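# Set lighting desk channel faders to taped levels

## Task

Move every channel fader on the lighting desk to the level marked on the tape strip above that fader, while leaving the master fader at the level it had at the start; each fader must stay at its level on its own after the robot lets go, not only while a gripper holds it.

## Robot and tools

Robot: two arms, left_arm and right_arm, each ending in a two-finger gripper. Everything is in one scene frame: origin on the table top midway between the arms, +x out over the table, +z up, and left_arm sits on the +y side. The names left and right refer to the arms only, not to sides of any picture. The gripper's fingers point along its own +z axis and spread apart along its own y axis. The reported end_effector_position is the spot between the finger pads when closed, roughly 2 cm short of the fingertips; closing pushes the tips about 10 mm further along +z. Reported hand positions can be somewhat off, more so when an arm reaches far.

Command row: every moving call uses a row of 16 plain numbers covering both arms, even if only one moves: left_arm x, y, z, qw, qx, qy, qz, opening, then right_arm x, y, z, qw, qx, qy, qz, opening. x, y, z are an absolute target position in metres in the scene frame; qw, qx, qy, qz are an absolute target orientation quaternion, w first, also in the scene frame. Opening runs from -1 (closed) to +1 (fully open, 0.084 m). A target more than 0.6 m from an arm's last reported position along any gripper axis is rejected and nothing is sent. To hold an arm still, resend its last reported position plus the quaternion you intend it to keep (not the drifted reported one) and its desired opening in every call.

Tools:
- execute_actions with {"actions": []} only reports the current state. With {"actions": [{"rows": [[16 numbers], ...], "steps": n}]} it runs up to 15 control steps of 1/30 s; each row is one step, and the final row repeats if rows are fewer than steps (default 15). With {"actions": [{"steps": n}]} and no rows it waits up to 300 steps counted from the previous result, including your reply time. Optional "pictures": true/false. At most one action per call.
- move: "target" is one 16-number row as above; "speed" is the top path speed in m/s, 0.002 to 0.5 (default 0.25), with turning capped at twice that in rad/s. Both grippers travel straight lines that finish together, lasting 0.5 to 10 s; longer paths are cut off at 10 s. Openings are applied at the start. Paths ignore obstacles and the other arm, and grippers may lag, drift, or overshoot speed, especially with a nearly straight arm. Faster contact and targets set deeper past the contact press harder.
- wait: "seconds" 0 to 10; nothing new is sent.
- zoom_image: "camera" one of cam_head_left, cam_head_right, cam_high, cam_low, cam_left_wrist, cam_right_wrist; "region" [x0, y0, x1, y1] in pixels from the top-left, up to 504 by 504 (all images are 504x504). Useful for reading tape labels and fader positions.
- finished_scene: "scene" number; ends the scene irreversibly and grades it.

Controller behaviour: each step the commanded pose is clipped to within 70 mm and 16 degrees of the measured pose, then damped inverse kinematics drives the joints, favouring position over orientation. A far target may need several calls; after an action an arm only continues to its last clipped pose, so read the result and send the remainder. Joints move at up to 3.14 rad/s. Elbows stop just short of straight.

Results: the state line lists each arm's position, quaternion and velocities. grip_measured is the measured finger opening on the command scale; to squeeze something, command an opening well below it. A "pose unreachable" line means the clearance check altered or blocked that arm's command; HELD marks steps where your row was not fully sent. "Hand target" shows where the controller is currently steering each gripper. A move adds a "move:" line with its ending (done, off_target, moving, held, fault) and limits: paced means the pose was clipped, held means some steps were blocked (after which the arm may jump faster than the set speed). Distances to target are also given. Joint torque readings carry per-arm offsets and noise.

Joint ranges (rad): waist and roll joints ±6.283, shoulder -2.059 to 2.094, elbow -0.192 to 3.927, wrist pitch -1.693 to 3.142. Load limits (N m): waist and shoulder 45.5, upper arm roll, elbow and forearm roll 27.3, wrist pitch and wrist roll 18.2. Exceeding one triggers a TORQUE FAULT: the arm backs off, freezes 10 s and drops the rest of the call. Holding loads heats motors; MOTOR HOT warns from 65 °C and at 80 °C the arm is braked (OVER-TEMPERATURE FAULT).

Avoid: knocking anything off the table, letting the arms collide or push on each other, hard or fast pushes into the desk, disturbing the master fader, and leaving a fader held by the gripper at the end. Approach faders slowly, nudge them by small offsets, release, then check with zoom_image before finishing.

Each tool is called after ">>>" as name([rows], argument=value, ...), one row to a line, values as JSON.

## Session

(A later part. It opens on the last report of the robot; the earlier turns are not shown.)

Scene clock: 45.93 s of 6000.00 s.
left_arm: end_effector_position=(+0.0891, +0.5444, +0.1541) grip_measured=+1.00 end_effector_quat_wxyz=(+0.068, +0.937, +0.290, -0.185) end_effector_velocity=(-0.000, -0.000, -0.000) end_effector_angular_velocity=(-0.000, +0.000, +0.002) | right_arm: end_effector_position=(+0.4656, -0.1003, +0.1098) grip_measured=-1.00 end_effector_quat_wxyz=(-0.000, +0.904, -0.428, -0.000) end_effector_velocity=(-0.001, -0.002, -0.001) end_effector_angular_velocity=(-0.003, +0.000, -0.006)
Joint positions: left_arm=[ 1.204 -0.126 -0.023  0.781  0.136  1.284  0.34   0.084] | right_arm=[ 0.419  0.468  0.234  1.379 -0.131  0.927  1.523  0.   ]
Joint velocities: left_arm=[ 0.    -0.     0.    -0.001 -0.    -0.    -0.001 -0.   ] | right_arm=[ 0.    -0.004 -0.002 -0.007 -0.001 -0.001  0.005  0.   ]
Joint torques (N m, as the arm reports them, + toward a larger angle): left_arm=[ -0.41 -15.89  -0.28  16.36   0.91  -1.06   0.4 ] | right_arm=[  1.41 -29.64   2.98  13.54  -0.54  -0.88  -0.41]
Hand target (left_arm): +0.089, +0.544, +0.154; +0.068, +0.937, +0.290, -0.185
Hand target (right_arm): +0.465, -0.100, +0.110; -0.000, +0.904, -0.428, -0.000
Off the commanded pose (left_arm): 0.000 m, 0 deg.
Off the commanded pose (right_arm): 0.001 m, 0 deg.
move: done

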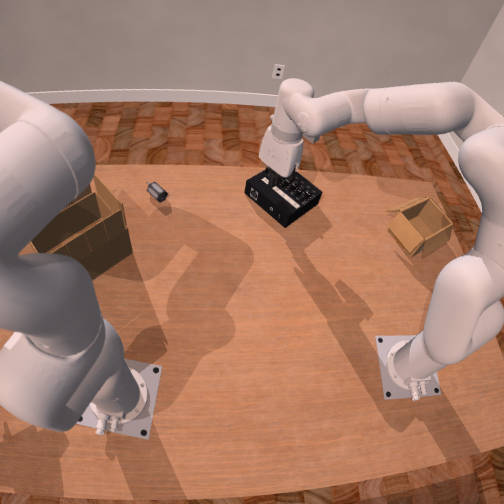

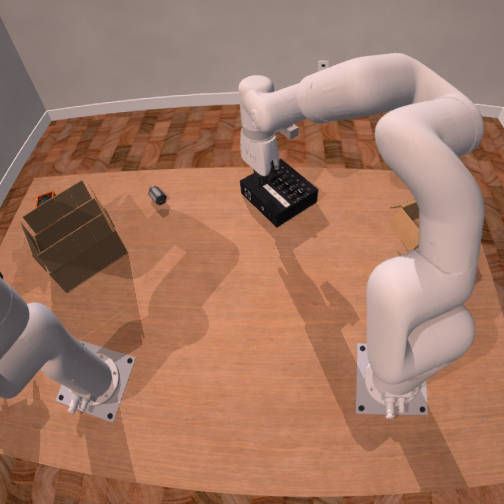

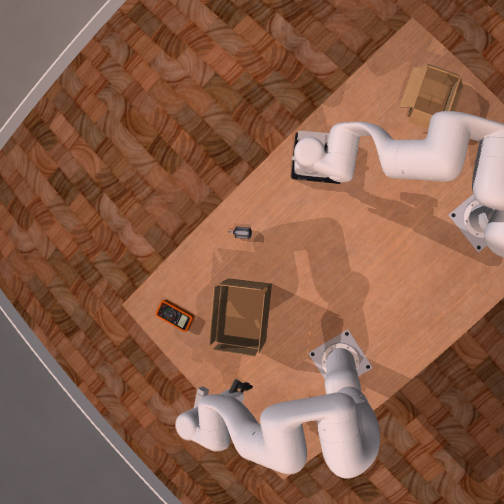

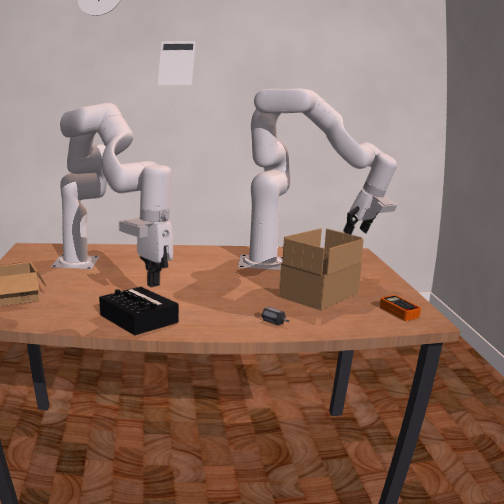

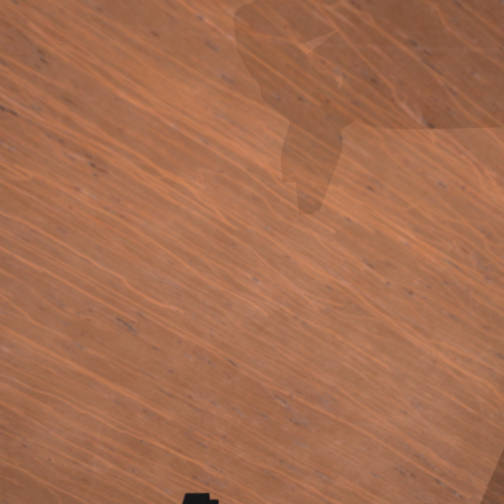

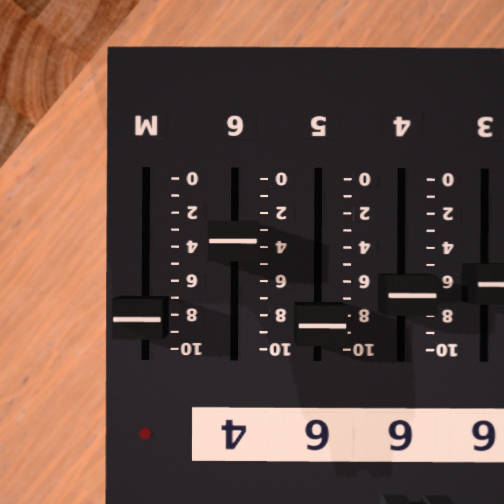

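>>> move(target=[0.0891,0.5444,0.1541,0.068,0.937,0.29,-0.185,1,0.4915,-0.105,0.084,0,0.904,-0.428,0,-1], speed=0.04)

>>> move(target=[0.0891,0.5444,0.1541,0.068,0.937,0.29,-0.185,1,0.5034,-0.1194,0.084,0,0.904,-0.428,0,-1], speed=0.01)

>>> move(target=[0.0891,0.5444,0.1541,0.068,0.937,0.29,-0.185,1,0.478,-0.1232,0.084,0,0.904,-0.428,0,-1], speed=0.02)

Scene clock: 52.27 s of 6000.00 s.
left_arm: end_effector_position=(+0.0891, +0.5444, +0.1541) grip_measured=+1.00 end_effector_quat_wxyz=(+0.068, +0.937, +0.290, -0.185) end_effector_velocity=(+0.000, +0.001, +0.000) end_effector_angular_velocity=(+0.002, -0.002, -0.000) | right_arm: end_effector_position=(+0.4915, -0.1049, +0.0842) grip_measured=-1.00 end_effector_quat_wxyz=(-0.000, +0.904, -0.428, +0.000) end_effector_velocity=(+0.002, +0.001, +0.001) end_effector_angular_velocity=(+0.002, -0.005, +0.002)
Joint positions: left_arm=[ 1.204 -0.126 -0.023  0.781  0.136  1.284  0.34   0.084] | right_arm=[ 0.411  0.568  0.216  1.458 -0.147  0.906  1.499  0.   ]
Joint velocities: left_arm=[ 0.     0.     0.001  0.001  0.    -0.002  0.001  0.   ] | right_arm=[ 0.001  0.001  0.     0.005 -0.002 -0.002 -0.     0.   ]
Joint torques (N m, as the arm reports them, + toward a larger angle): left_arm=[ -0.28 -16.11  -0.28  16.25   0.8   -1.07   0.33] | right_arm=[  1.16 -31.37   3.01  13.43  -0.4   -0.98  -0.46]
Hand target (left_arm): +0.089, +0.544, +0.154; +0.068, +0.937, +0.290, -0.185
Hand target (right_arm): +0.492, -0.105, +0.084; +0.000, +0.904, -0.428, -0.000
Off the commanded pose (left_arm): 0.000 m, 0 deg.
Off the commanded pose (right_arm): 0.000 m, 0 deg.
After step 90, 2.07 s passed at rest.
move: done

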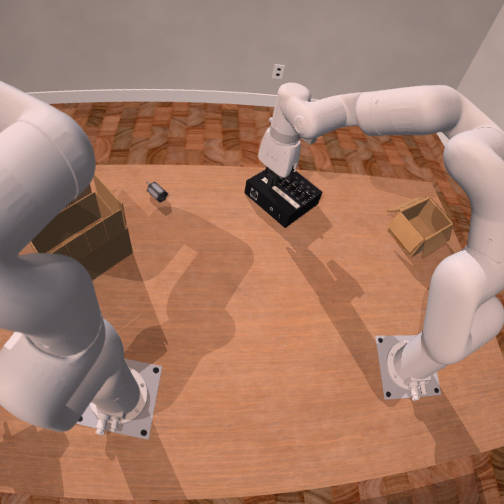

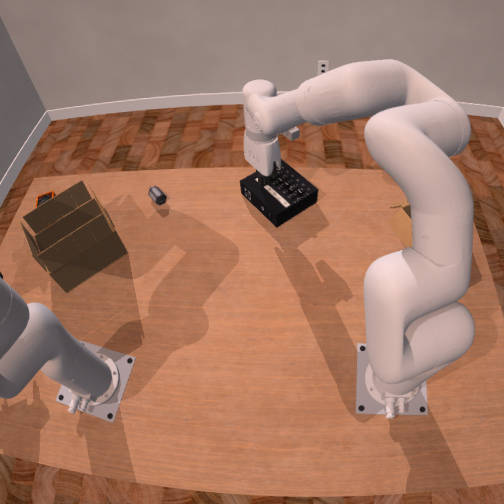

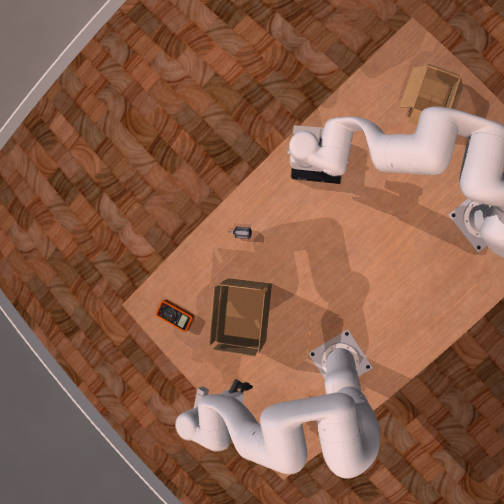

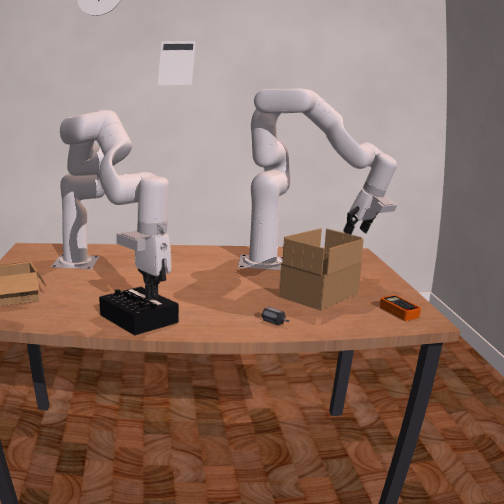

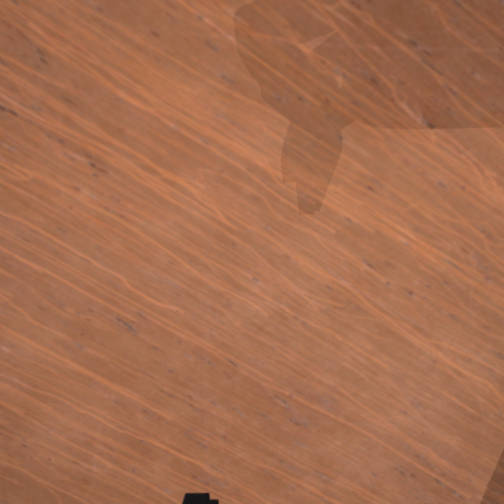

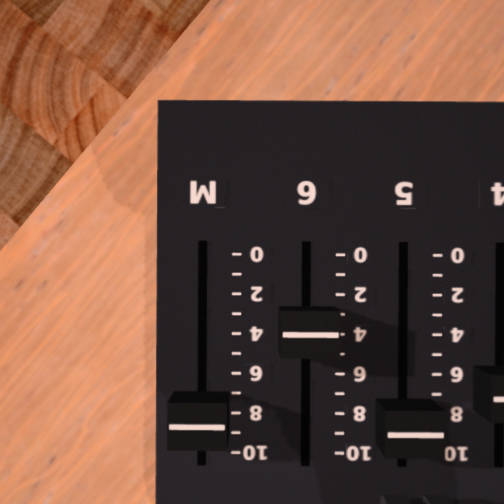

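Scene clock: 54.37 s of 6000.00 s.
left_arm: end_effector_position=(+0.0891, +0.5444, +0.1541) grip_measured=+1.00 end_effector_quat_wxyz=(+0.068, +0.937, +0.290, -0.185) end_effector_velocity=(+0.000, +0.000, +0.000) end_effector_angular_velocity=(+0.002, -0.000, +0.000) | right_arm: end_effector_position=(+0.5034, -0.1195, +0.0840) grip_measured=-1.00 end_effector_quat_wxyz=(+0.000, +0.904, -0.428, +0.000) end_effector_velocity=(+0.000, +0.000, +0.001) end_effector_angular_velocity=(-0.000, -0.001, +0.002)
Joint positions: left_arm=[ 1.204 -0.126 -0.023  0.781  0.136  1.284  0.34   0.084] | right_arm=[ 0.387  0.578  0.21   1.476 -0.144  0.913  1.466  0.   ]
Joint velocities: left_arm=[ 0.    -0.    -0.     0.001  0.    -0.001 -0.001 -0.   ] | right_arm=[-0.    -0.001  0.001  0.001 -0.001  0.002 -0.001  0.   ]
Joint torques (N m, as the arm reports them, + toward a larger angle): left_arm=[ -0.45 -16.07  -0.04  16.15   1.04  -0.99   0.4 ] | right_arm=[  1.3  -31.74   2.63  13.37  -0.47  -0.83  -0.39]
Hand target (left_arm): +0.089, +0.544, +0.154; +0.068, +0.937, +0.290, -0.185
Hand target (right_arm): +0.503, -0.119, +0.084; +0.000, +0.904, -0.428, +0.000
Off the commanded pose (left_arm): 0.000 m, 0 deg.
Off the commanded pose (right_arm): 0.000 m, 0 deg.
move: done

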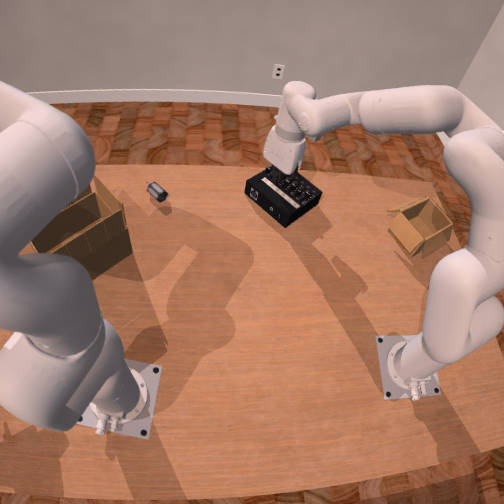

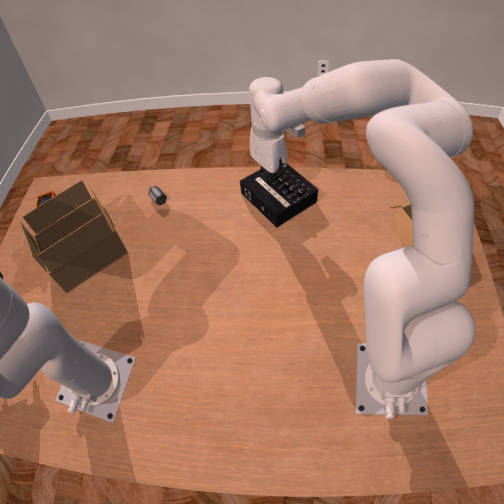

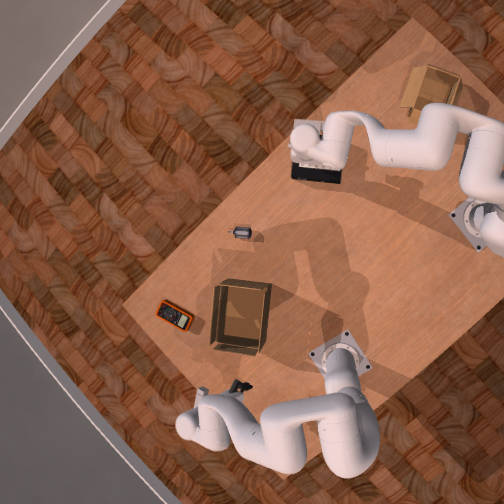

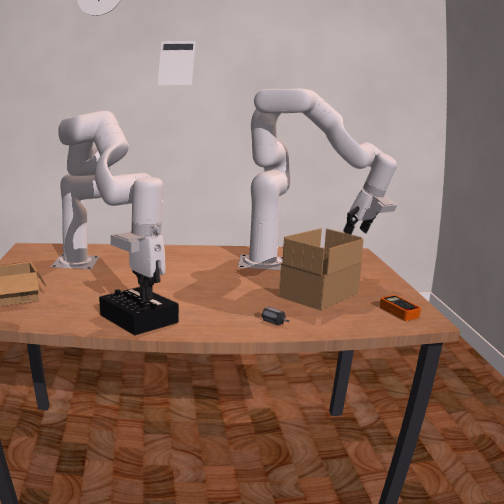

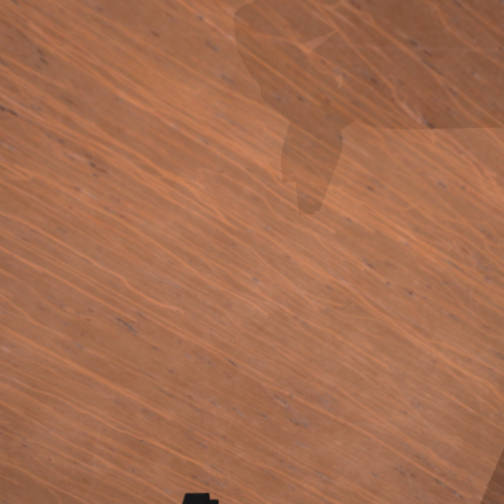

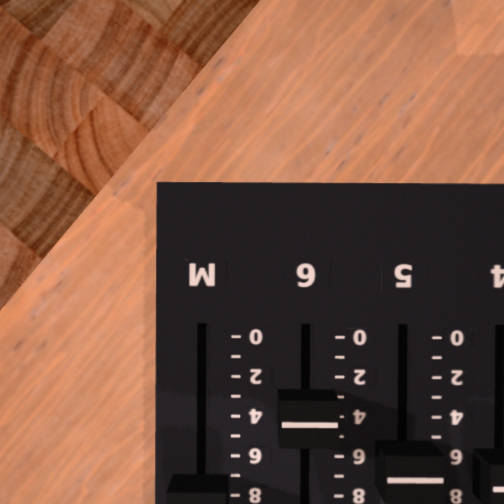

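Scene clock: 55.90 s of 6000.00 s.
left_arm: end_effector_position=(+0.0891, +0.5444, +0.1541) grip_measured=+1.00 end_effector_quat_wxyz=(+0.068, +0.937, +0.290, -0.185) end_effector_velocity=(-0.000, -0.000, -0.000) end_effector_angular_velocity=(-0.001, -0.001, +0.002) | right_arm: end_effector_position=(+0.4781, -0.1230, +0.0840) grip_measured=-1.00 end_effector_quat_wxyz=(-0.000, +0.904, -0.428, -0.000) end_effector_velocity=(-0.002, -0.001, -0.002) end_effector_angular_velocity=(-0.001, +0.002, -0.001)
Joint positions: left_arm=[ 1.204 -0.126 -0.023  0.781  0.136  1.284  0.34   0.084] | right_arm=[ 0.385  0.504  0.218  1.356 -0.138  0.866  1.481  0.   ]
Joint velocities: left_arm=[ 0.001 -0.     0.    -0.001 -0.002 -0.     0.     0.   ] | right_arm=[-0.001 -0.002 -0.    -0.01   0.    -0.005  0.001  0.   ]
Joint torques (N m, as the arm reports them, + toward a larger angle): left_arm=[ -0.63 -16.23  -0.44  16.33   1.07  -1.1    0.38] | right_arm=[  1.35 -29.71   2.71  13.43  -0.42  -0.93  -0.46]
Hand target (left_arm): +0.089, +0.544, +0.154; +0.068, +0.937, +0.290, -0.185
Hand target (right_arm): +0.478, -0.123, +0.084; -0.000, +0.904, -0.428, -0.000
Off the commanded pose (left_arm): 0.000 m, 0 deg.
Off the commanded pose (right_arm): 0.000 m, 0 deg.
move: done

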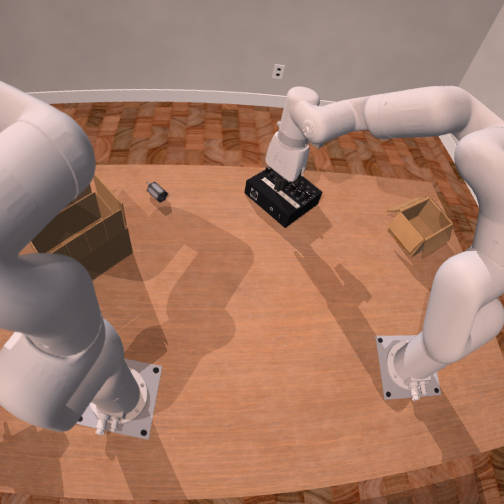

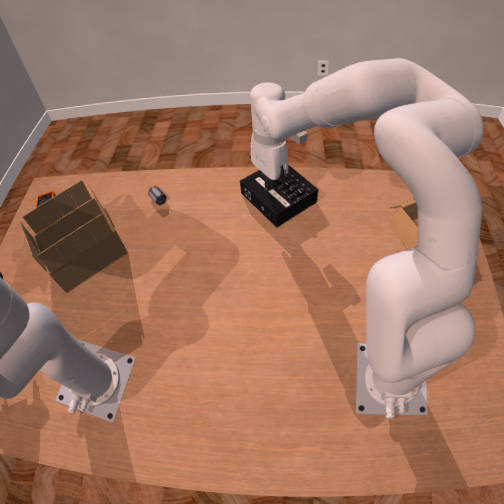

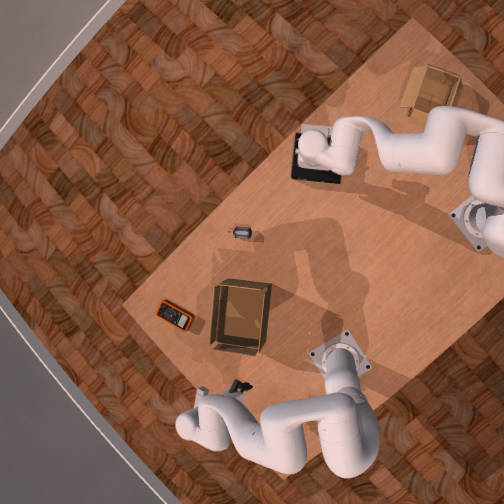

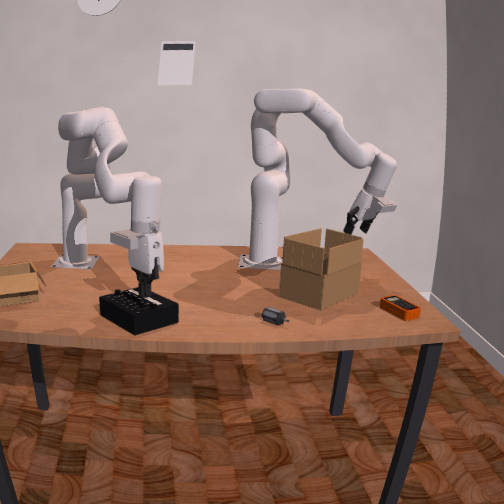

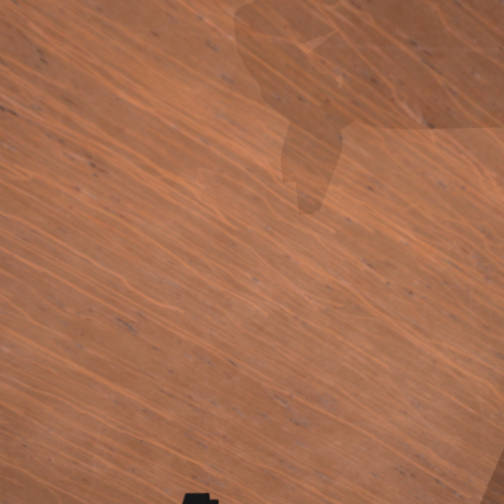

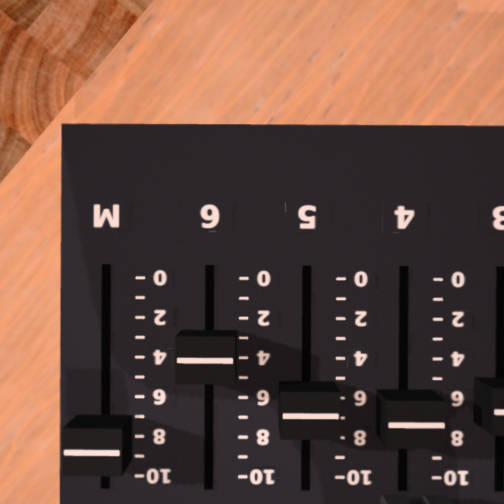

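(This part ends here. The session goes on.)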